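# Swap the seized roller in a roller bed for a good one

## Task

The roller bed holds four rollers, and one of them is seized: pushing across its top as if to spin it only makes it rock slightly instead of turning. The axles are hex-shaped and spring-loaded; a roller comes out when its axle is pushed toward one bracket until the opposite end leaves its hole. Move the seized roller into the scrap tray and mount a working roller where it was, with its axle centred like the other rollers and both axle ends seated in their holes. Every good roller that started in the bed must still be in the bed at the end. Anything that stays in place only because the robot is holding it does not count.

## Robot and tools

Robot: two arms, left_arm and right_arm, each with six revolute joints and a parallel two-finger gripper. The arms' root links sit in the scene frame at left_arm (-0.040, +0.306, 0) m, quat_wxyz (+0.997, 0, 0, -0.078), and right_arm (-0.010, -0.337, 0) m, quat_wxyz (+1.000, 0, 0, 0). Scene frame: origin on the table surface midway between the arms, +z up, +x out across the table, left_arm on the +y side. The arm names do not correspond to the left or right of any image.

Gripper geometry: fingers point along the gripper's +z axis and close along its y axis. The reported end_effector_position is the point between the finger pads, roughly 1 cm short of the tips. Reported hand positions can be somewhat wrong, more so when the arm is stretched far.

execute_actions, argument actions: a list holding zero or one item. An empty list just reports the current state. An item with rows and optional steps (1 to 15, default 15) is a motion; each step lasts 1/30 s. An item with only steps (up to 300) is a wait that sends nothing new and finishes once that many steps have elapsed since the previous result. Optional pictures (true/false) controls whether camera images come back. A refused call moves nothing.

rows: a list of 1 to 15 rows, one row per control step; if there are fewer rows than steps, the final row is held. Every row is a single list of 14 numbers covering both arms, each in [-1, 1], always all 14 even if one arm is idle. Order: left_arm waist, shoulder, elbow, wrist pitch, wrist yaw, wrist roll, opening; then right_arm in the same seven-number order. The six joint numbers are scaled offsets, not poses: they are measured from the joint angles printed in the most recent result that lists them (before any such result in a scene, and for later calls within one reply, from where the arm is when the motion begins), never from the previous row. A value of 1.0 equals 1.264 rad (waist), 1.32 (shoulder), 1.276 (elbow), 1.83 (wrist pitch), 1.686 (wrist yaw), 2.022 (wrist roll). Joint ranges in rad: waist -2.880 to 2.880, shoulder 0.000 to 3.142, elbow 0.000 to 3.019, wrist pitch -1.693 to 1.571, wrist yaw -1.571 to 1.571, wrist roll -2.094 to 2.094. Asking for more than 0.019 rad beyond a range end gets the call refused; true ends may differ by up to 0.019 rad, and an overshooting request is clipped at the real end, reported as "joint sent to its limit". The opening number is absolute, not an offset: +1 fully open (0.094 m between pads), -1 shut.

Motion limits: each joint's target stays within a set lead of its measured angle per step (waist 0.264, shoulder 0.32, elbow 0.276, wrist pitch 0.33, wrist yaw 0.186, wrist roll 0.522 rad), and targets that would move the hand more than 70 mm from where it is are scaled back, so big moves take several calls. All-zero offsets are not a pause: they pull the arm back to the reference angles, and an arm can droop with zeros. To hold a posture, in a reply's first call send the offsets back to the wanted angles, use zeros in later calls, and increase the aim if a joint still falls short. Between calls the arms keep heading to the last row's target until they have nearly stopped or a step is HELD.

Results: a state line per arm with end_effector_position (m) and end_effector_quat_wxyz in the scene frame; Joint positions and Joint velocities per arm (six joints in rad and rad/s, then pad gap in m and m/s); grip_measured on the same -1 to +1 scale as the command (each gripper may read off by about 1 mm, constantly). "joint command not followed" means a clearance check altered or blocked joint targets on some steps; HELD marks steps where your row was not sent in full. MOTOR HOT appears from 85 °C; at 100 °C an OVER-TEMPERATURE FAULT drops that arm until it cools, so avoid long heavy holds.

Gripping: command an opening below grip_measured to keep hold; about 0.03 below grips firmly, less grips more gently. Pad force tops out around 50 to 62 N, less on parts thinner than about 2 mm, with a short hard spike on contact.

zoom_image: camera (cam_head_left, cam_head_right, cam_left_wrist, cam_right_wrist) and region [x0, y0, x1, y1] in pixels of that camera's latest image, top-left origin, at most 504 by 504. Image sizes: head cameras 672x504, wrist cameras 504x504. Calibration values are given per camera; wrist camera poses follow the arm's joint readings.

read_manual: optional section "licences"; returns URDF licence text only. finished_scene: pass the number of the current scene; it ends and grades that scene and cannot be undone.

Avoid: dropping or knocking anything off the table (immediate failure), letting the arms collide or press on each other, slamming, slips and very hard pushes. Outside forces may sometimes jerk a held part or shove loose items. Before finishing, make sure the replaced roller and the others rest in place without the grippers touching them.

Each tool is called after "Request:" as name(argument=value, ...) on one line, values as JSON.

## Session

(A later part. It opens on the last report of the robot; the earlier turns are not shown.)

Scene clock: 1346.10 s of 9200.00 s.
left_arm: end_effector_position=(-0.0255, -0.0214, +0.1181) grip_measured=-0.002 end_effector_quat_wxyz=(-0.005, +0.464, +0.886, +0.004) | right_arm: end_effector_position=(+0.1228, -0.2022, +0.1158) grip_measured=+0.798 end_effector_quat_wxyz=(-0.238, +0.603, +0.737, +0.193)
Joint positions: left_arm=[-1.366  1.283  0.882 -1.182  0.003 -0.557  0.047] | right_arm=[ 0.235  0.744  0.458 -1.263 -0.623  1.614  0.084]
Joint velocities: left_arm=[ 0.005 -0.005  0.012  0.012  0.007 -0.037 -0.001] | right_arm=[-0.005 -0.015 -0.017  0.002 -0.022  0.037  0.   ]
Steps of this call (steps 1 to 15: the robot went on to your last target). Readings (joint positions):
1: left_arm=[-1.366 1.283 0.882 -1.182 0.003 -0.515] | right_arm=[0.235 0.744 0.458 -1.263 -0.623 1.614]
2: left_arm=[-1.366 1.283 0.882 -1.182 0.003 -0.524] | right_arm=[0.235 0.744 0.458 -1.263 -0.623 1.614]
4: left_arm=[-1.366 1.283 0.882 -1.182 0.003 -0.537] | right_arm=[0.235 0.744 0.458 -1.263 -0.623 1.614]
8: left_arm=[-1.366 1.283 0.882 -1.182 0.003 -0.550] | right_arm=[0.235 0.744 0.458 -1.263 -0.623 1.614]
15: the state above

Request:
execute_actions(actions=[{"rows":[[0,-0.025,0.015,0,0,-0.013,-0.1,0.02,0,0.02,0,0,0,0.7],[0,-0.025,0.005,0,0,-0.013,-0.1,0.03,0,0.02,0,0,0,0.7],[0,-0.025,-0.002,0,0,-0.013,-0.1,0.04,0,0.02,0,0,0,0.6],[0,-0.025,-0.009,0.012,0,-0.013,-0.1,0.05,0,0.02,0,0,0,0.6],[0,-0.025,-0.016,0.02,0,-0.013,-0.1,0.06,0,0.02,0,0,0,0.5],[0,-0.025,-0.023,0.028,0,-0.013,-0.1,0.07,0,0.02,0,0,0,0.5],[0,-0.025,-0.03,0.036,0,-0.013,-0.1,0.08,0,0.02,0,0,0,0.4],[0,-0.01,-0.037,0.044,0,-0.013,-0.1,0.09,0,0.02,0,0,0,0.4],[0,-0.007,-0.044,0.052,0,-0.013,-0.1,0.10,0,0.02,0,0,0,0.3],[0,-0.004,-0.051,0.06,0,-0.013,-0.1,0.11,0,0.02,0,0,0,0.3],[0,-0.001,-0.057,0.068,0,-0.013,-0.1,0.118,0,0.02,0,0,0,0.2],[0,0.002,-0.057,0.078,0,-0.013,-0.1,0.125,0,0.02,0,0,0,0.2]],"steps":15}], pictures=false)

Request:
execute_actions(actions=[{"steps":12}])

Request:
zoom_image(camera="cam_right_wrist", region=[230,175,320,265])

Scene clock: 1365.80 s of 9200.00 s.
left_arm: end_effector_position=(-0.0261, -0.0093, +0.0775) grip_measured=-0.002 end_effector_quat_wxyz=(-0.003, +0.460, +0.888, +0.002) | right_arm: end_effector_position=(+0.1016, -0.1841, +0.1158) grip_measured=+0.202 end_effector_quat_wxyz=(-0.252, +0.547, +0.779, +0.175)
Joint positions: left_arm=[-1.366  1.301  0.78  -1.056  0.003 -0.567  0.047] | right_arm=[ 0.383  0.744  0.458 -1.263 -0.623  1.614  0.056]
Joint velocities: left_arm=[-0.005  0.103 -0.012  0.12  -0.007  0.007 -0.   ] | right_arm=[ 0.034 -0.005  0.007 -0.012  0.066  0.081 -0.001]
Steps of this call (steps 1 to 15: the robot went on to your last target; steps 16 to 90: nothing new was sent; then 16.20 s passed at rest; steps 91 to 105: all 15 steps of this action). Readings (joint positions):
91: left_arm=[-1.366 1.283 0.882 -1.182 0.003 -0.560] | right_arm=[0.236 0.744 0.458 -1.263 -0.623 1.614]
92: left_arm=[-1.366 1.283 0.880 -1.182 0.003 -0.561] | right_arm=[0.241 0.744 0.458 -1.263 -0.623 1.614]
94: left_arm=[-1.366 1.283 0.870 -1.178 0.003 -0.564] | right_arm=[0.260 0.744 0.458 -1.263 -0.623 1.614]
98: left_arm=[-1.366 1.283 0.827 -1.134 0.003 -0.566] | right_arm=[0.315 0.744 0.458 -1.263 -0.623 1.614]
105: the state above

Scene clock: 1366.20 s of 9200.00 s.
left_arm: end_effector_position=(-0.0260, -0.0114, +0.0763) grip_measured=-0.002 end_effector_quat_wxyz=(-0.002, +0.460, +0.888, -0.000) | right_arm: end_effector_position=(+0.1015, -0.1840, +0.1158) grip_measured=+0.202 end_effector_quat_wxyz=(-0.252, +0.547, +0.779, +0.175)
Joint positions: left_arm=[-1.366  1.306  0.78  -1.046  0.003 -0.567  0.047] | right_arm=[ 0.383  0.744  0.458 -1.263 -0.623  1.614  0.056]
Joint velocities: left_arm=[ 0.005 -0.015 -0.012 -0.007  0.022  0.037  0.   ] | right_arm=[ 0.005 -0.005 -0.007  0.002 -0.007  0.007 -0.001]
Steps of this call (steps 1 to 12: the robot went on to your last target). Readings (joint positions):
1: left_arm=[-1.366 1.304 0.780 -1.052 0.003 -0.567] | right_arm=[0.383 0.744 0.458 -1.263 -0.623 1.614]
2: left_arm=[-1.366 1.306 0.780 -1.049 0.003 -0.567] | right_arm=[0.383 0.744 0.458 -1.263 -0.623 1.614]
4: left_arm=[-1.366 1.306 0.780 -1.047 0.003 -0.567] | right_arm=[0.383 0.744 0.458 -1.263 -0.623 1.614]
8: left_arm=[-1.366 1.306 0.780 -1.046 0.003 -0.567] | right_arm=[0.383 0.744 0.458 -1.263 -0.623 1.614]
12: the state above
camera_calibration (this result's frames):
cam_left_wrist: T_world_to_cam=[[-0.826941, -0.562248, 0.0067781, -0.0279068], [-0.450345, 0.66948, 0.590751, -0.045057], [-0.336686, 0.485463, -0.806826, 0.185763], [0, 0, 0, 1]] pos_world=[0.0191752, -0.0757069, 0.176685]
cam_right_wrist: T_world_to_cam=[[-0.942583, -0.333954, 0.00353322, 0.0304189], [-0.108451, 0.316074, 0.942516, -0.0331329], [-0.315873, 0.888016, -0.334143, 0.355336], [0, 0, 0, 1]] pos_world=[0.13732, -0.294913, 0.149854]

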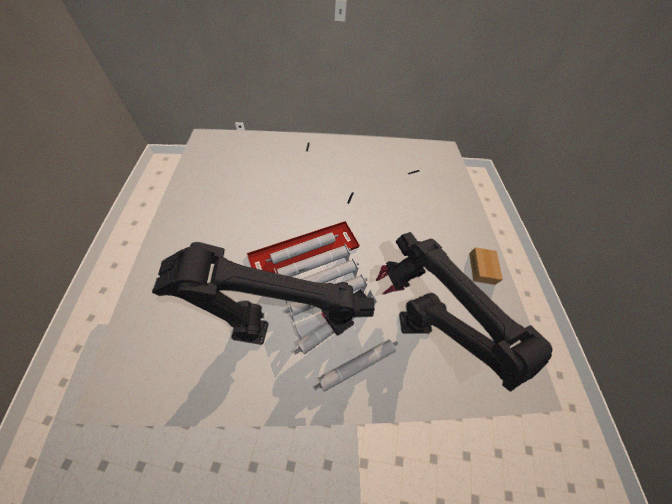

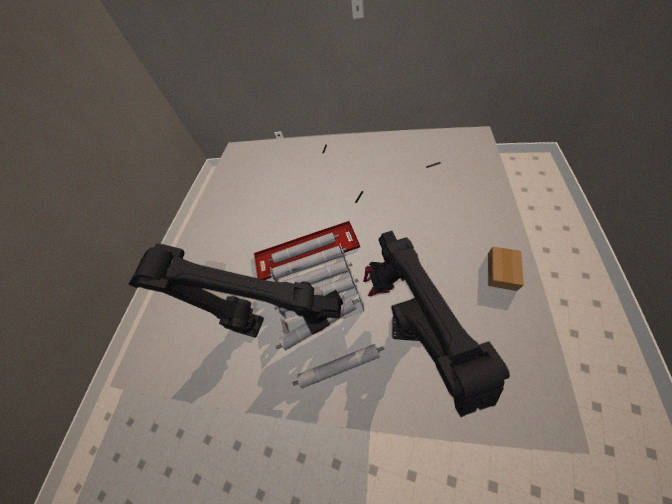

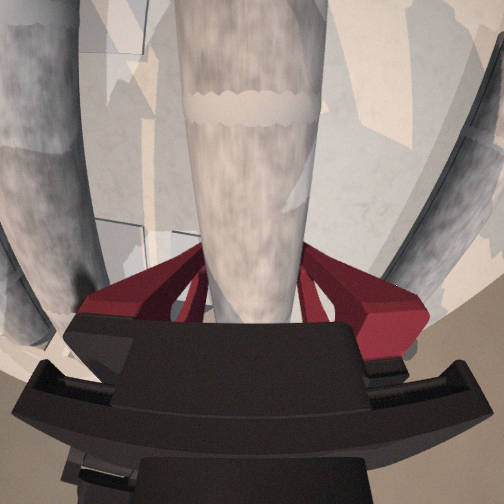

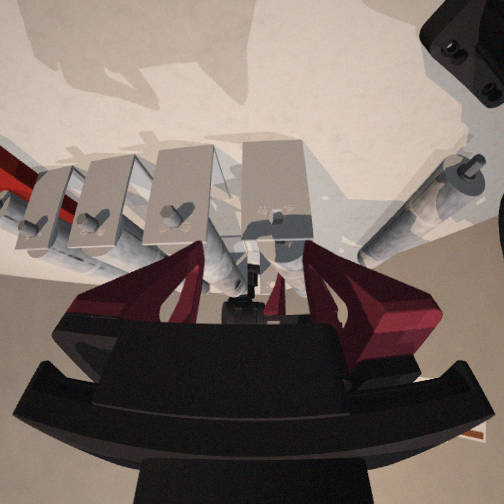

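Region (230, 175, 320, 265) of cam_right_wrist's 504x504 image, scaled by 5.600, with more detail than that image has.

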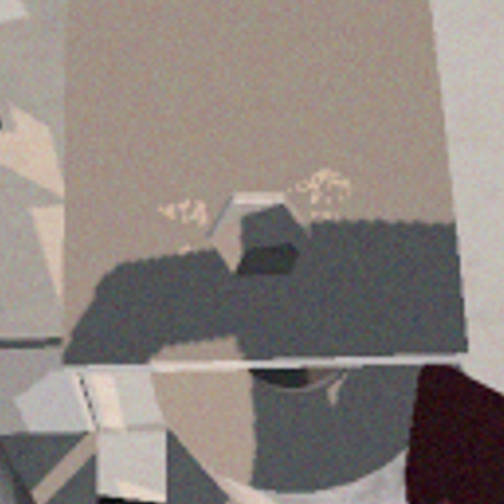

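Request:
execute_actions(actions=[{"rows":[[0.018,-0.025,0.069,0,0,0.015,-0.1,0,0,0.02,0,0,0,0.2],[0.018,-0.025,0.069,0,0,0.015,-0.1,0,0,0.02,0,0,0,0.2],[0.018,0.002,0.069,0,0,0.015,-0.1,0,0,0.02,0,0,0,0.2]],"steps":15}])

Request:
zoom_image(camera="cam_right_wrist", region=[250,192,300,242])

Scene clock: 1378.00 s of 9200.00 s.
left_arm: end_effector_position=(-0.0202, -0.0179, +0.0771) grip_measured=-0.002 end_effector_quat_wxyz=(-0.002, +0.458, +0.889, -0.001) | right_arm: end_effector_position=(+0.1015, -0.1840, +0.1158) grip_measured=+0.202 end_effector_quat_wxyz=(-0.252, +0.547, +0.779, +0.175)
Joint positions: left_arm=[-1.349  1.322  0.798 -1.046  0.004 -0.554  0.047] | right_arm=[ 0.383  0.744  0.458 -1.263 -0.623  1.614  0.056]
Joint velocities: left_arm=[-0.005 -0.005 -0.017 -0.017  0.022 -0.007 -0.001] | right_arm=[-0.005 -0.005  0.012  0.002  0.022  0.022  0.   ]
Steps of this call (steps 1 to 15: the robot went on to your last target; steps 16 to 90: nothing new was sent; then 8.30 s passed at rest; steps 91 to 105: all 15 steps of this action). Readings (joint positions):
91: left_arm=[-1.365 1.306 0.781 -1.046 0.004 -0.565] | right_arm=[0.383 0.744 0.458 -1.263 -0.623 1.614]
92: left_arm=[-1.362 1.306 0.782 -1.046 0.004 -0.562] | right_arm=[0.383 0.744 0.458 -1.263 -0.623 1.614]
94: left_arm=[-1.356 1.309 0.788 -1.046 0.004 -0.559] | right_arm=[0.383 0.744 0.458 -1.263 -0.623 1.614]
98: left_arm=[-1.349 1.320 0.797 -1.046 0.004 -0.556] | right_arm=[0.383 0.744 0.458 -1.263 -0.623 1.614]
105: the state above
camera_calibration (this result's frames):
cam_left_wrist: T_world_to_cam=[[-0.825003, -0.565078, 0.00753084, -0.0269013], [-0.452439, 0.66842, 0.590351, -0.038632], [-0.338628, 0.483634, -0.807112, 0.191394], [0, 0, 0, 1]] pos_world=[0.025139, -0.0819436, 0.177485]
cam_right_wrist: T_world_to_cam=[[-0.942583, -0.333954, 0.00353322, 0.0304189], [-0.108451, 0.316074, 0.942516, -0.0331329], [-0.315873, 0.888016, -0.334143, 0.355336], [0, 0, 0, 1]] pos_world=[0.13732, -0.294913, 0.149854]

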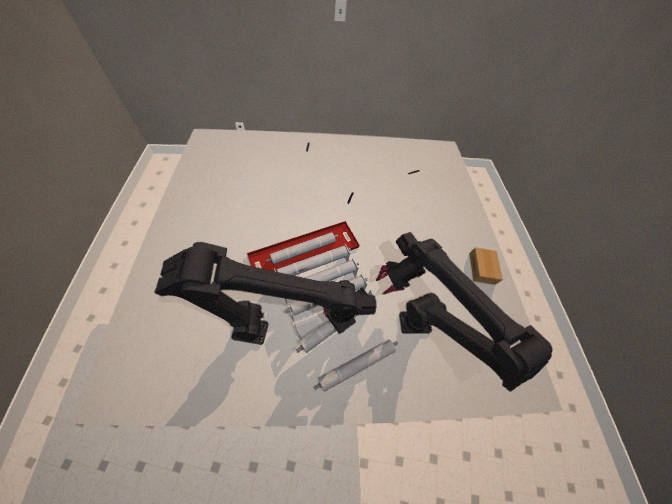

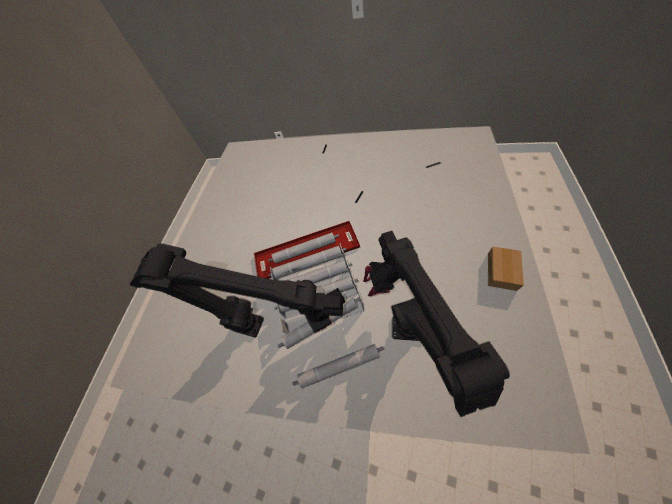

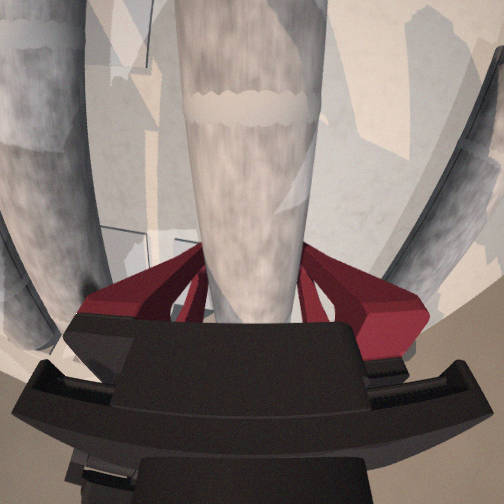

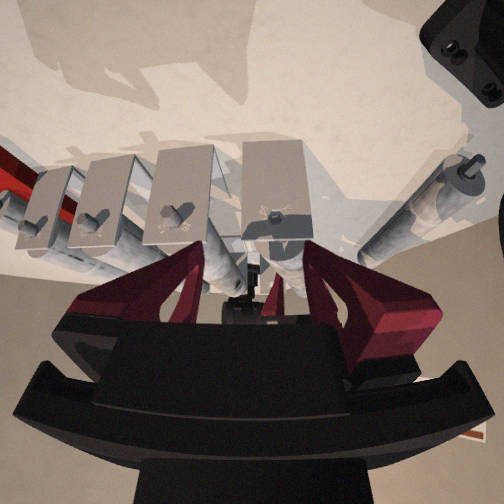

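Region (250, 192, 300, 242) of cam_right_wrist's 504x504 image, scaled by 10.080, with more detail than that image has.

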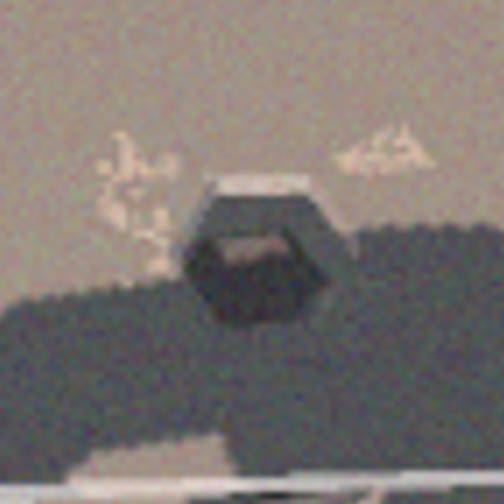

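Request:
execute_actions(actions=[{"rows":[[0,-0.004,0.04,0,0,0.012,-0.1,0,0,0.02,0,0,0,0.2]],"steps":12}])

Request:
zoom_image(camera="cam_right_wrist", region=[250,192,300,242])

Scene clock: 1383.53 s of 9200.00 s.
left_arm: end_effector_position=(-0.0203, -0.0175, +0.0746) grip_measured=-0.002 end_effector_quat_wxyz=(-0.004, +0.461, +0.887, +0.003) | right_arm: end_effector_position=(+0.1015, -0.1840, +0.1158) grip_measured=+0.202 end_effector_quat_wxyz=(-0.252, +0.547, +0.779, +0.175)
Joint positions: left_arm=[-1.349  1.33   0.798 -1.046  0.004 -0.547  0.047] | right_arm=[ 0.383  0.744  0.458 -1.263 -0.623  1.614  0.056]
Joint velocities: left_arm=[-0.005 -0.015  0.022 -0.002 -0.007  0.037  0.   ] | right_arm=[-0.005 -0.005 -0.012  0.002 -0.022  0.037  0.001]
Steps of this call (steps 1 to 15: the robot went on to your last target; steps 16 to 90: nothing new was sent; then 2.13 s passed at rest; steps 91 to 102: all 12 steps of this action). Readings (joint positions):
91: left_arm=[-1.349 1.323 0.798 -1.046 0.004 -0.552] | right_arm=[0.383 0.744 0.458 -1.263 -0.623 1.614]
92: left_arm=[-1.349 1.323 0.798 -1.046 0.004 -0.551] | right_arm=[0.383 0.744 0.458 -1.263 -0.623 1.614]
94: left_arm=[-1.349 1.326 0.798 -1.046 0.004 -0.549] | right_arm=[0.383 0.744 0.458 -1.263 -0.623 1.614]
98: left_arm=[-1.349 1.330 0.798 -1.046 0.004 -0.547] | right_arm=[0.383 0.744 0.458 -1.263 -0.623 1.614]
102: the state above
camera_calibration (this result's frames):
cam_left_wrist: T_world_to_cam=[[-0.829074, -0.559127, 0.0035095, -0.0263379], [-0.447272, 0.666956, 0.595917, -0.0378413], [-0.335534, 0.49249, -0.803038, 0.189128], [0, 0, 0, 1]] pos_world=[0.0246976, -0.0826315, 0.17452]
cam_right_wrist: T_world_to_cam=[[-0.942583, -0.333954, 0.00353322, 0.0304189], [-0.108451, 0.316074, 0.942516, -0.0331329], [-0.315873, 0.888016, -0.334143, 0.355336], [0, 0, 0, 1]] pos_world=[0.13732, -0.294913, 0.149854]

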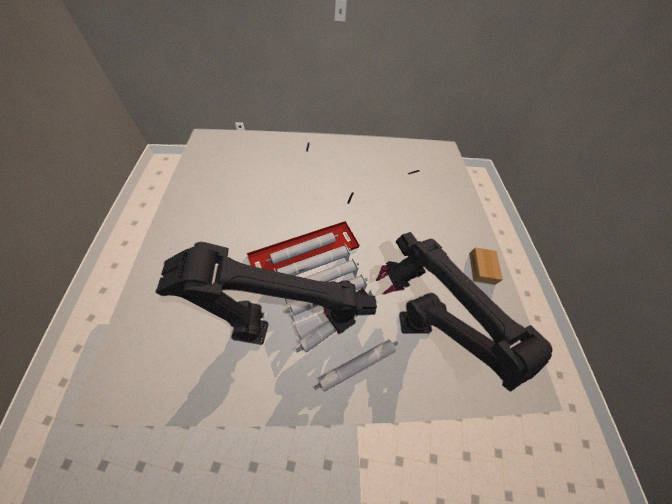

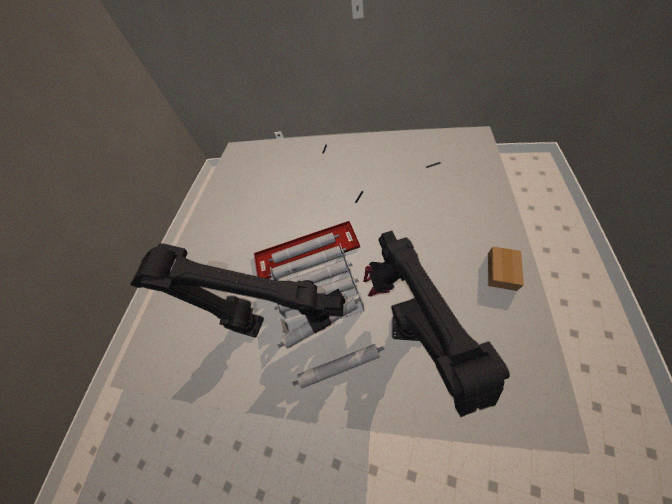

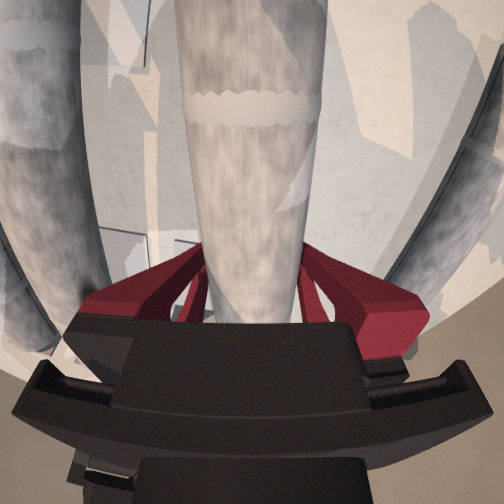

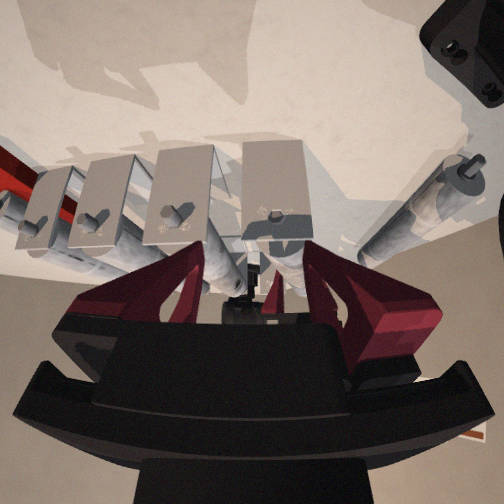

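Region (250, 192, 300, 242) of cam_right_wrist's 504x504 image, scaled by 10.080, with more detail than that image has.

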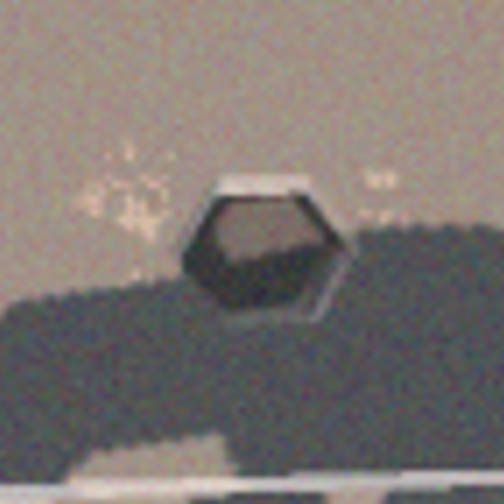

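Request:
execute_actions(actions=[{"rows":[[0,-0.025,0.04,0.0095,0,0,-0.1,0,0,0.02,0,0,0,0.2]],"steps":12}])

Request:
zoom_image(camera="cam_right_wrist", region=[250,192,300,242])

Scene clock: 1389.47 s of 9200.00 s.
left_arm: end_effector_position=(-0.0202, -0.0185, +0.0746) grip_measured=-0.002 end_effector_quat_wxyz=(-0.003, +0.462, +0.887, +0.001) | right_arm: end_effector_position=(+0.1015, -0.1840, +0.1158) grip_measured=+0.202 end_effector_quat_wxyz=(-0.252, +0.547, +0.779, +0.175)
Joint positions: left_arm=[-1.349  1.33   0.798 -1.042  0.004 -0.546  0.047] | right_arm=[ 0.383  0.744  0.458 -1.263 -0.623  1.614  0.056]
Joint velocities: left_arm=[ 0.005 -0.005  0.002 -0.002 -0.066  0.007  0.001] | right_arm=[-0.005 -0.015 -0.012 -0.002 -0.022 -0.051 -0.   ]
Steps of this call (steps 1 to 15: the robot went on to your last target; steps 16 to 90: nothing new was sent; then 2.53 s passed at rest; steps 91 to 102: all 12 steps of this action). Readings (joint positions):
91: left_arm=[-1.349 1.330 0.798 -1.045 0.004 -0.546] | right_arm=[0.383 0.744 0.458 -1.263 -0.623 1.614]
92: left_arm=[-1.349 1.330 0.798 -1.043 0.004 -0.546] | right_arm=[0.383 0.744 0.458 -1.263 -0.623 1.614]
94: left_arm=[-1.349 1.330 0.798 -1.042 0.004 -0.546] | right_arm=[0.383 0.744 0.458 -1.263 -0.623 1.614]
98: left_arm=[-1.349 1.330 0.798 -1.042 0.004 -0.546] | right_arm=[0.383 0.744 0.458 -1.263 -0.623 1.614]
102: the state above
camera_calibration (this result's frames):
cam_left_wrist: T_world_to_cam=[[-0.829502, -0.558475, 0.00562834, -0.0270125], [-0.446922, 0.669788, 0.592996, -0.0368427], [-0.334944, 0.489376, -0.805185, 0.189766], [0, 0, 0, 1]] pos_world=[0.0246883, -0.0832762, 0.174797]
cam_right_wrist: T_world_to_cam=[[-0.942583, -0.333954, 0.00353322, 0.0304189], [-0.108451, 0.316074, 0.942516, -0.0331329], [-0.315873, 0.888016, -0.334143, 0.355336], [0, 0, 0, 1]] pos_world=[0.13732, -0.294913, 0.149854]

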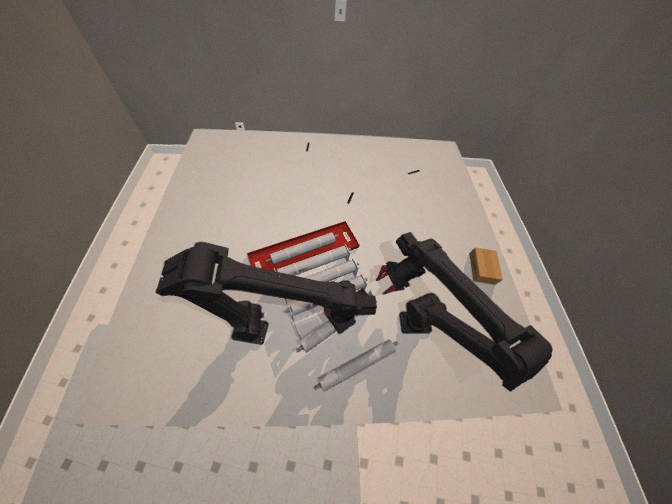

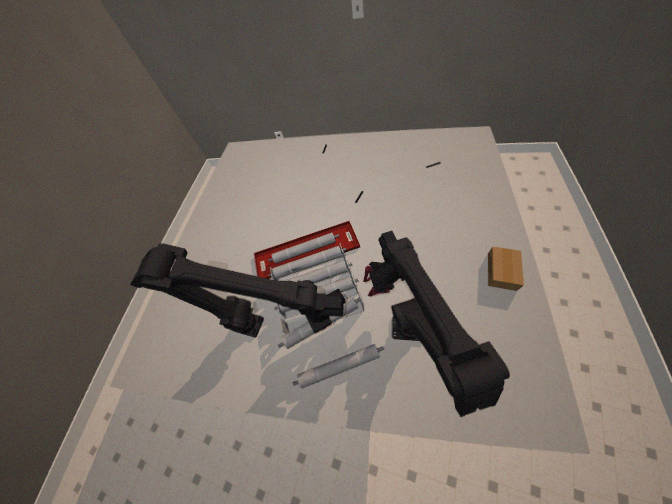

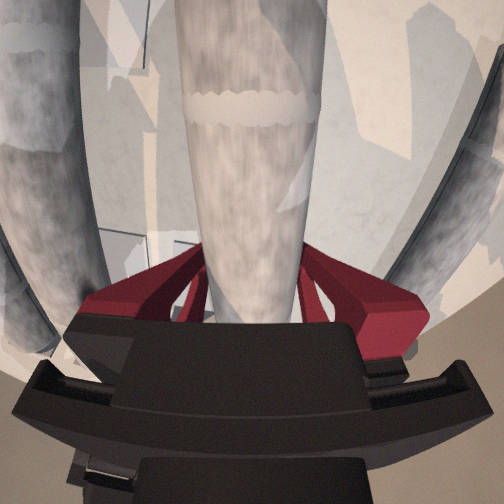

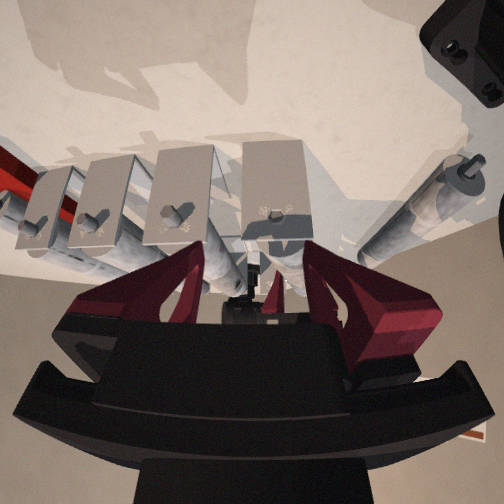

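Region (250, 192, 300, 242) of cam_right_wrist's 504x504 image, scaled by 10.080, with more detail than that image has.

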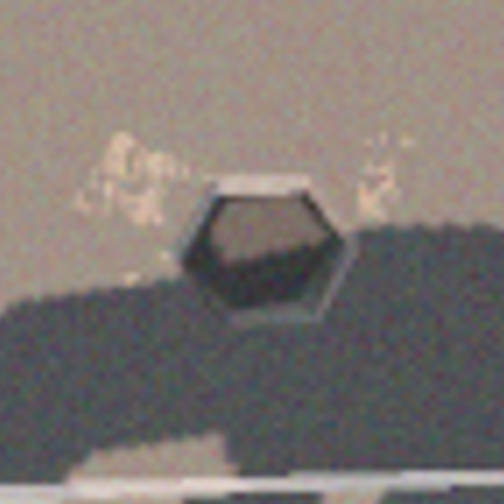

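Still slightly low; nudge elbow up.

Request:
execute_actions(actions=[{"rows":[[0,-0.025,0.059,0.006,0,0,-0.1,0,0,0.02,0,0,0,0.2]],"steps":12}])

Request:
zoom_image(camera="cam_right_wrist", region=[250,192,300,242])

Scene clock: 1394.57 s of 9200.00 s.
left_arm: end_effector_position=(-0.0202, -0.0185, +0.0746) grip_measured=-0.002 end_effector_quat_wxyz=(-0.003, +0.462, +0.887, +0.001) | right_arm: end_effector_position=(+0.1015, -0.1840, +0.1158) grip_measured=+0.202 end_effector_quat_wxyz=(-0.252, +0.547, +0.779, +0.175)
Joint positions: left_arm=[-1.349  1.33   0.798 -1.042  0.004 -0.546  0.047] | right_arm=[ 0.383  0.744  0.458 -1.263 -0.623  1.614  0.056]
Joint velocities: left_arm=[-0.005 -0.015 -0.022 -0.007 -0.037 -0.022 -0.   ] | right_arm=[-0.005 -0.005 -0.007  0.002 -0.022 -0.007  0.001]
Steps of this call (steps 1 to 15: the robot went on to your last target; steps 16 to 90: nothing new was sent; then 1.70 s passed at rest; steps 91 to 102: all 12 steps of this action). Readings (joint positions):
91: left_arm=[-1.349 1.330 0.798 -1.042 0.004 -0.546] | right_arm=[0.383 0.744 0.458 -1.263 -0.623 1.614]
92: left_arm=[-1.349 1.330 0.798 -1.042 0.004 -0.546] | right_arm=[0.383 0.744 0.458 -1.263 -0.623 1.614]
94: left_arm=[-1.349 1.330 0.798 -1.042 0.004 -0.546] | right_arm=[0.383 0.744 0.458 -1.263 -0.623 1.614]
98: left_arm=[-1.349 1.330 0.798 -1.042 0.004 -0.546] | right_arm=[0.383 0.744 0.458 -1.263 -0.623 1.614]
102: the state above
camera_calibration (this result's frames):
cam_left_wrist: T_world_to_cam=[[-0.829502, -0.558475, 0.00562834, -0.0270125], [-0.446922, 0.669788, 0.592996, -0.0368427], [-0.334944, 0.489376, -0.805185, 0.189766], [0, 0, 0, 1]] pos_world=[0.0246883, -0.0832762, 0.174797]
cam_right_wrist: T_world_to_cam=[[-0.942583, -0.333954, 0.00353322, 0.0304189], [-0.108451, 0.316074, 0.942516, -0.0331329], [-0.315873, 0.888016, -0.334143, 0.355336], [0, 0, 0, 1]] pos_world=[0.13732, -0.294913, 0.149854]

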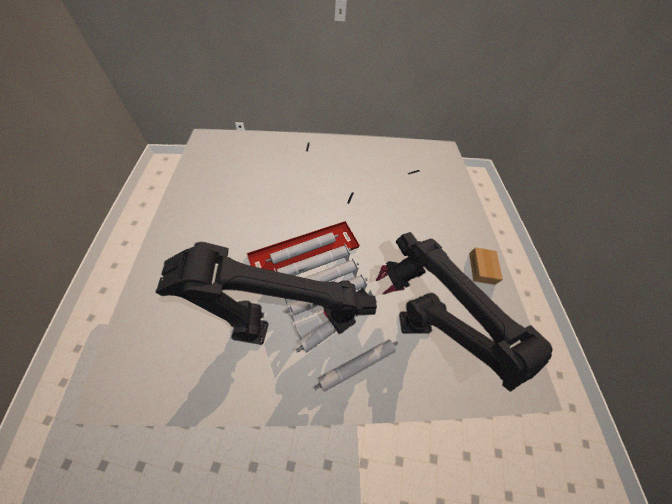

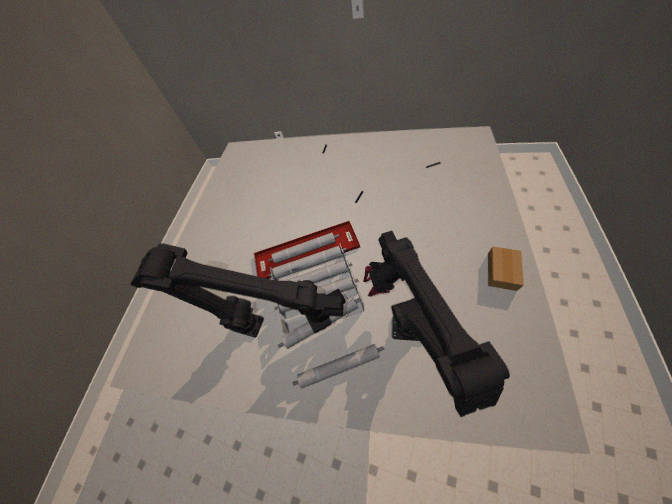

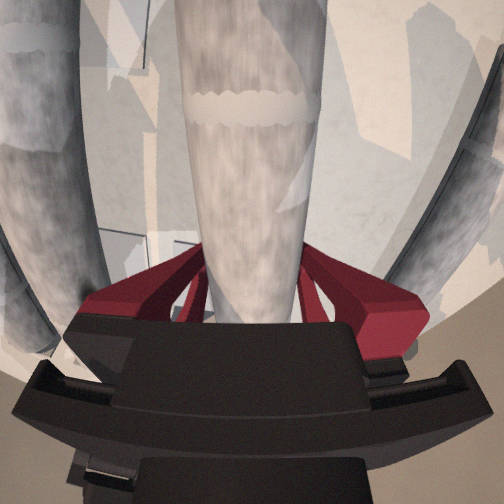

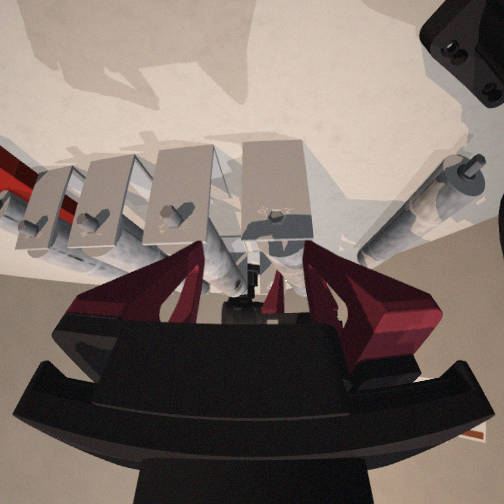

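Region (250, 192, 300, 242) of cam_right_wrist's 504x504 image, scaled by 10.080, with more detail than that image has.

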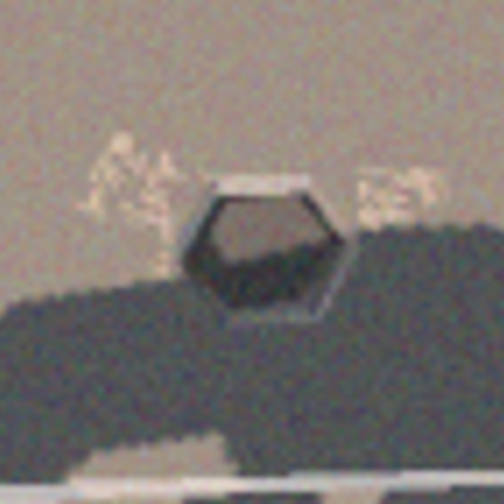

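Request:
execute_actions(actions=[{"rows":[[0,-0.041,0.055,0.006,0,0,-0.1,0,0,0.02,0,0,0,0.2]],"steps":12}])

Request:
zoom_image(camera="cam_right_wrist", region=[250,192,300,242])

Scene clock: 1398.90 s of 9200.00 s.
left_arm: end_effector_position=(-0.0202, -0.0186, +0.0750) grip_measured=-0.002 end_effector_quat_wxyz=(-0.002, +0.462, +0.887, +0.000) | right_arm: end_effector_position=(+0.1015, -0.1840, +0.1158) grip_measured=+0.202 end_effector_quat_wxyz=(-0.252, +0.547, +0.779, +0.175)
Joint positions: left_arm=[-1.349  1.329  0.798 -1.042  0.004 -0.546  0.047] | right_arm=[ 0.383  0.744  0.458 -1.263 -0.623  1.614  0.056]
Joint velocities: left_arm=[-0.015  0.005  0.012 -0.007 -0.007  0.066  0.   ] | right_arm=[ 0.005  0.005  0.017  0.012 -0.066  0.022  0.002]
Steps of this call (steps 1 to 15: the robot went on to your last target; steps 16 to 90: nothing new was sent; then 0.93 s passed at rest; steps 91 to 102: all 12 steps of this action). Readings (joint positions):
91: left_arm=[-1.349 1.330 0.798 -1.042 0.004 -0.546] | right_arm=[0.383 0.744 0.458 -1.263 -0.623 1.614]
92: left_arm=[-1.349 1.330 0.798 -1.042 0.004 -0.546] | right_arm=[0.383 0.744 0.458 -1.263 -0.623 1.614]
94: left_arm=[-1.349 1.330 0.798 -1.042 0.004 -0.546] | right_arm=[0.383 0.744 0.458 -1.263 -0.623 1.614]
98: left_arm=[-1.349 1.329 0.798 -1.042 0.004 -0.546] | right_arm=[0.383 0.744 0.458 -1.263 -0.623 1.614]
102: the state above
camera_calibration (this result's frames):
cam_left_wrist: T_world_to_cam=[[-0.829502, -0.558469, 0.0062043, -0.0270896], [-0.446966, 0.670465, 0.592198, -0.0369327], [-0.334884, 0.488456, -0.805769, 0.190107], [0, 0, 0, 1]] pos_world=[0.024685, -0.0832254, 0.175222]
cam_right_wrist: T_world_to_cam=[[-0.942583, -0.333954, 0.00353322, 0.0304189], [-0.108451, 0.316074, 0.942516, -0.0331329], [-0.315873, 0.888016, -0.334143, 0.355336], [0, 0, 0, 1]] pos_world=[0.13732, -0.294913, 0.149854]

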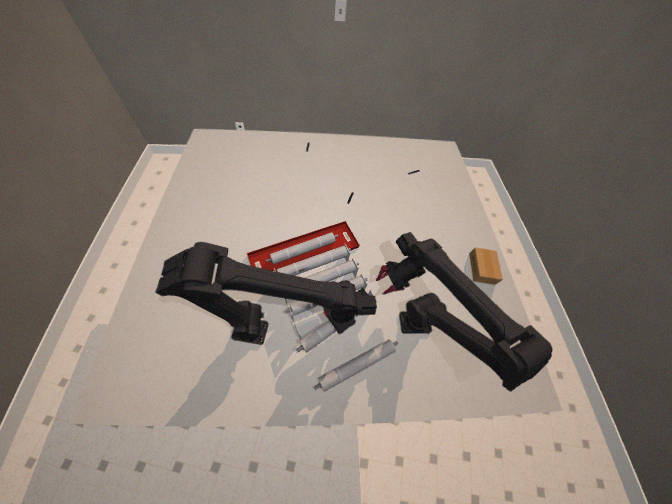

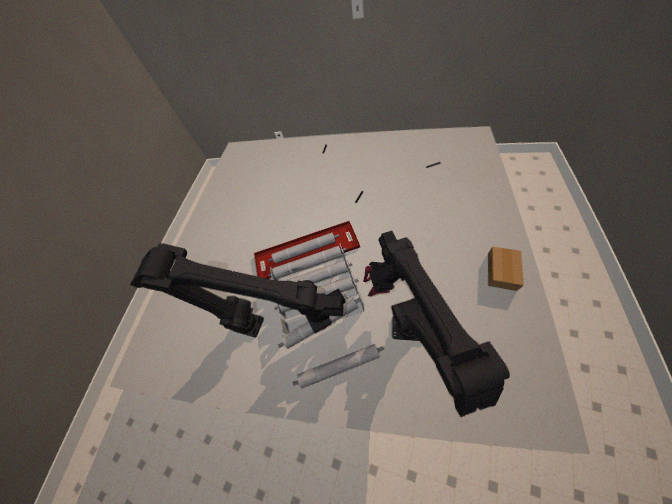

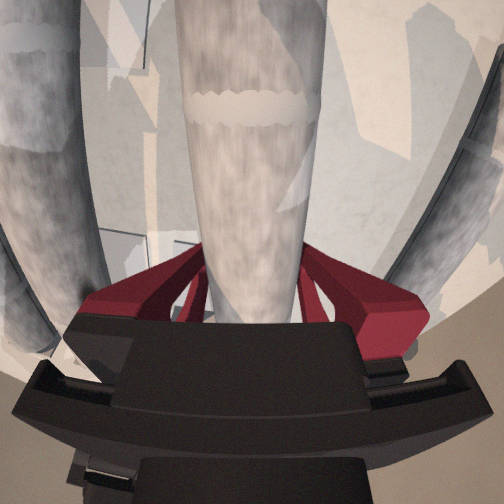

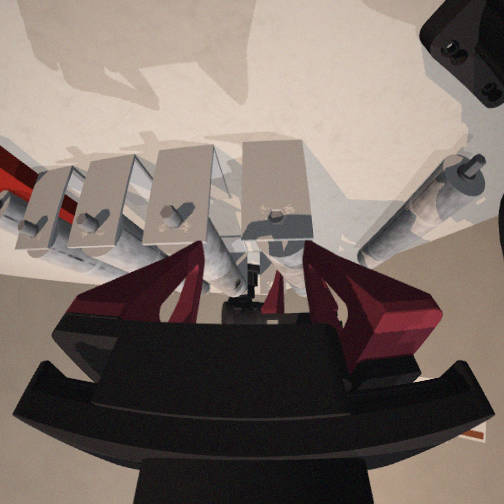

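Region (250, 192, 300, 242) of cam_right_wrist's 504x504 image, scaled by 10.080, with more detail than that image has.

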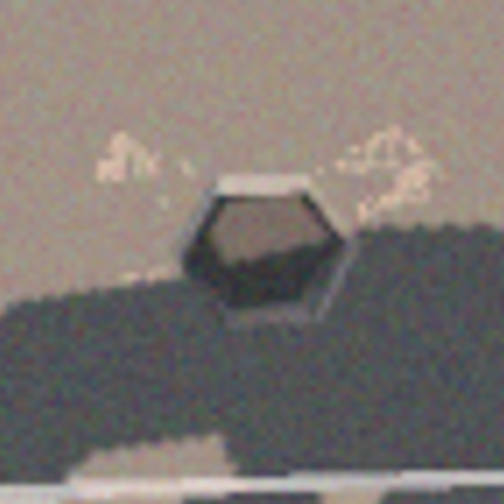

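Request:
execute_actions(actions=[{"rows":[[0,-0.044,0.055,0.006,0,0,-0.1,0,0,0.02,0,0,0,0.2]],"steps":12}])

Request:
zoom_image(camera="cam_right_wrist", region=[250,192,300,242])

Scene clock: 1404.20 s of 9200.00 s.
left_arm: end_effector_position=(-0.0202, -0.0194, +0.0768) grip_measured=-0.002 end_effector_quat_wxyz=(-0.000, +0.462, +0.887, -0.003) | right_arm: end_effector_position=(+0.1015, -0.1840, +0.1158) grip_measured=+0.202 end_effector_quat_wxyz=(-0.252, +0.547, +0.779, +0.175)
Joint positions: left_arm=[-1.349  1.323  0.798 -1.04   0.004 -0.546  0.047] | right_arm=[ 0.383  0.744  0.458 -1.263 -0.623  1.614  0.056]
Joint velocities: left_arm=[-0.005  0.005  0.017  0.012  0.007 -0.066 -0.   ] | right_arm=[-0.005 -0.015 -0.007  0.007  0.022  0.022 -0.001]
Steps of this call (steps 1 to 15: the robot went on to your last target; steps 16 to 90: nothing new was sent; then 1.90 s passed at rest; steps 91 to 102: all 12 steps of this action). Readings (joint positions):
91: left_arm=[-1.349 1.329 0.798 -1.042 0.004 -0.546] | right_arm=[0.383 0.744 0.458 -1.263 -0.623 1.614]
92: left_arm=[-1.349 1.328 0.798 -1.042 0.004 -0.546] | right_arm=[0.383 0.744 0.458 -1.263 -0.623 1.614]
94: left_arm=[-1.349 1.326 0.798 -1.041 0.004 -0.546] | right_arm=[0.383 0.744 0.458 -1.263 -0.623 1.614]
98: left_arm=[-1.349 1.323 0.798 -1.040 0.004 -0.546] | right_arm=[0.383 0.744 0.458 -1.263 -0.623 1.614]
102: the state above
camera_calibration (this result's frames):
cam_left_wrist: T_world_to_cam=[[-0.829507, -0.558403, 0.0102358, -0.0278136], [-0.447274, 0.675176, 0.586586, -0.0369555], [-0.334462, 0.481999, -0.809822, 0.192206], [0, 0, 0, 1]] pos_world=[0.0246849, -0.0832228, 0.177615]
cam_right_wrist: T_world_to_cam=[[-0.942583, -0.333954, 0.00353322, 0.0304189], [-0.108451, 0.316074, 0.942516, -0.0331329], [-0.315873, 0.888016, -0.334143, 0.355336], [0, 0, 0, 1]] pos_world=[0.13732, -0.294913, 0.149854]

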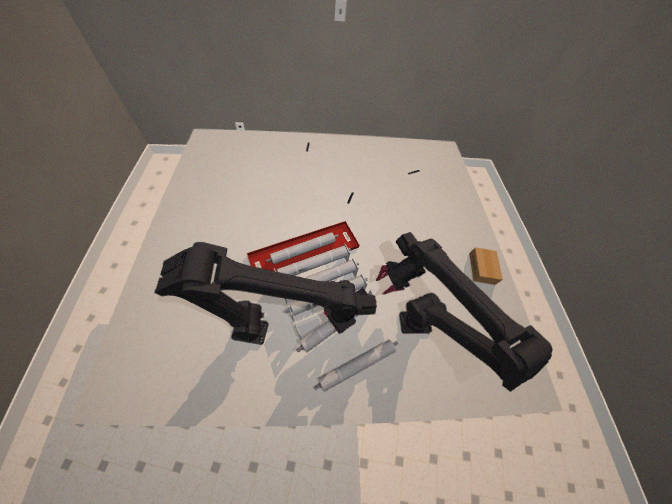

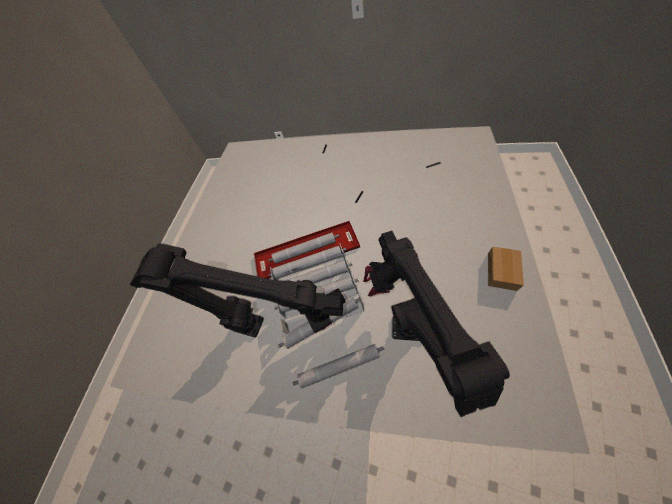

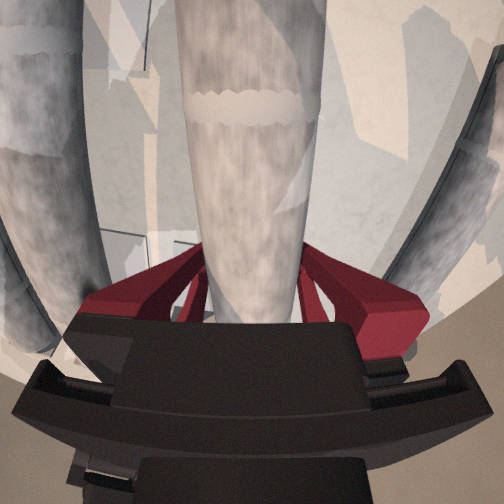

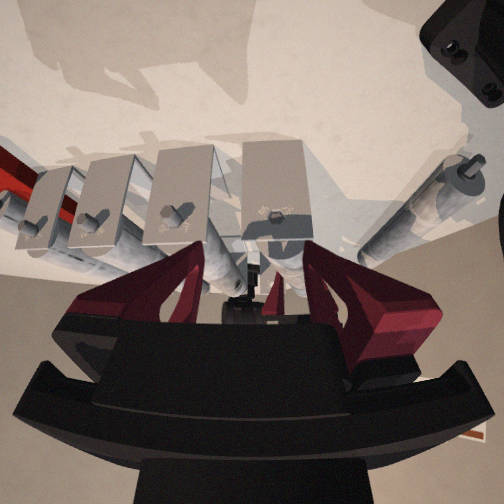

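Region (250, 192, 300, 242) of cam_right_wrist's 504x504 image, scaled by 10.080, with more detail than that image has.

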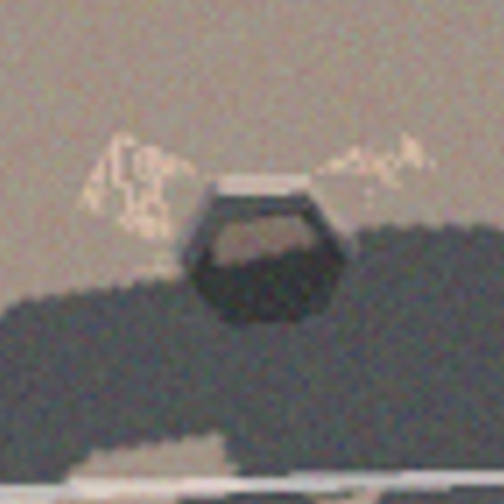

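Request:
execute_actions(actions=[{"rows":[[0.013,0.001,0.067,0.004,0,0.012,-0.1,0,0,0.02,0,0,0,0.2]],"steps":15}])

Request:
zoom_image(camera="cam_right_wrist", region=[250,192,300,242])

Scene clock: 1409.63 s of 9200.00 s.
left_arm: end_effector_position=(-0.0174, -0.0234, +0.0755) grip_measured=-0.002 end_effector_quat_wxyz=(-0.002, +0.462, +0.887, -0.001) | right_arm: end_effector_position=(+0.1015, -0.1840, +0.1158) grip_measured=+0.202 end_effector_quat_wxyz=(-0.252, +0.547, +0.779, +0.175)
Joint positions: left_arm=[-1.341  1.34   0.809 -1.04   0.004 -0.539  0.047] | right_arm=[ 0.383  0.744  0.458 -1.263 -0.623  1.614  0.056]
Joint velocities: left_arm=[ 0.005 -0.005  0.007  0.007 -0.007 -0.081 -0.   ] | right_arm=[ 0.005 -0.005 -0.002 -0.012 -0.022 -0.037 -0.   ]
Steps of this call (steps 1 to 15: the robot went on to your last target; steps 16 to 90: nothing new was sent; then 1.93 s passed at rest; steps 91 to 105: all 15 steps of this action). Readings (joint positions):
91: left_arm=[-1.348 1.324 0.798 -1.040 0.004 -0.546] | right_arm=[0.383 0.744 0.458 -1.263 -0.623 1.614]
92: left_arm=[-1.347 1.327 0.799 -1.040 0.004 -0.544] | right_arm=[0.383 0.744 0.458 -1.263 -0.623 1.614]
94: left_arm=[-1.344 1.334 0.803 -1.040 0.004 -0.541] | right_arm=[0.383 0.744 0.458 -1.263 -0.623 1.614]
98: left_arm=[-1.341 1.340 0.808 -1.040 0.004 -0.539] | right_arm=[0.383 0.744 0.458 -1.263 -0.623 1.614]
105: the state above
camera_calibration (this result's frames):
cam_left_wrist: T_world_to_cam=[[-0.829291, -0.558764, 0.00775329, -0.027549], [-0.447341, 0.67211, 0.590046, -0.0325233], [-0.334907, 0.485851, -0.807333, 0.193867], [0, 0, 0, 1]] pos_world=[0.0275322, -0.0877245, 0.175919]
cam_right_wrist: T_world_to_cam=[[-0.942583, -0.333954, 0.00353322, 0.0304189], [-0.108451, 0.316074, 0.942516, -0.0331329], [-0.315873, 0.888016, -0.334143, 0.355336], [0, 0, 0, 1]] pos_world=[0.13732, -0.294913, 0.149854]

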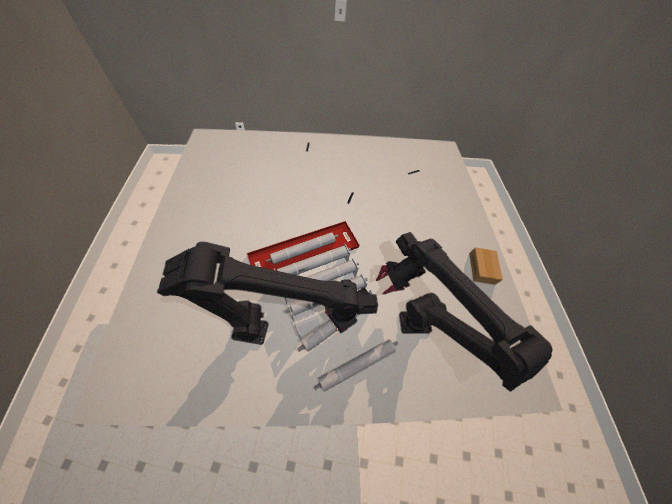

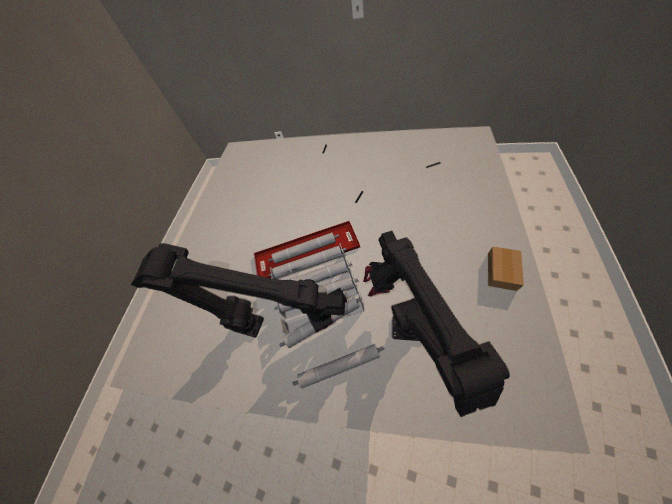

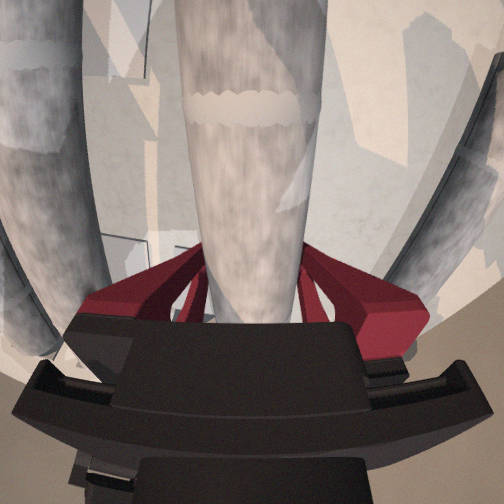

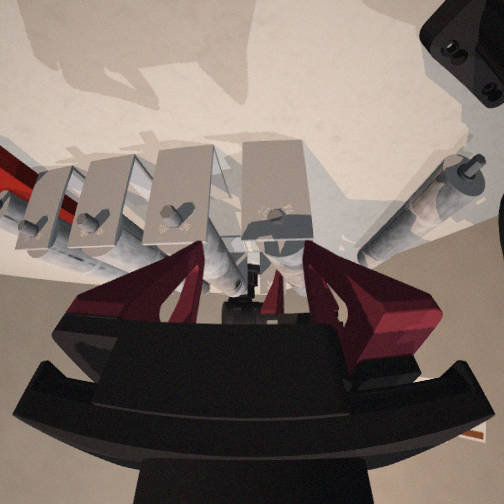

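Region (250, 192, 300, 242) of cam_right_wrist's 504x504 image, scaled by 10.080, with more detail than that image has.

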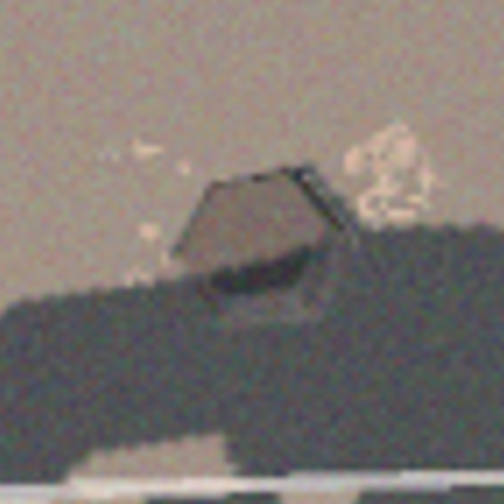

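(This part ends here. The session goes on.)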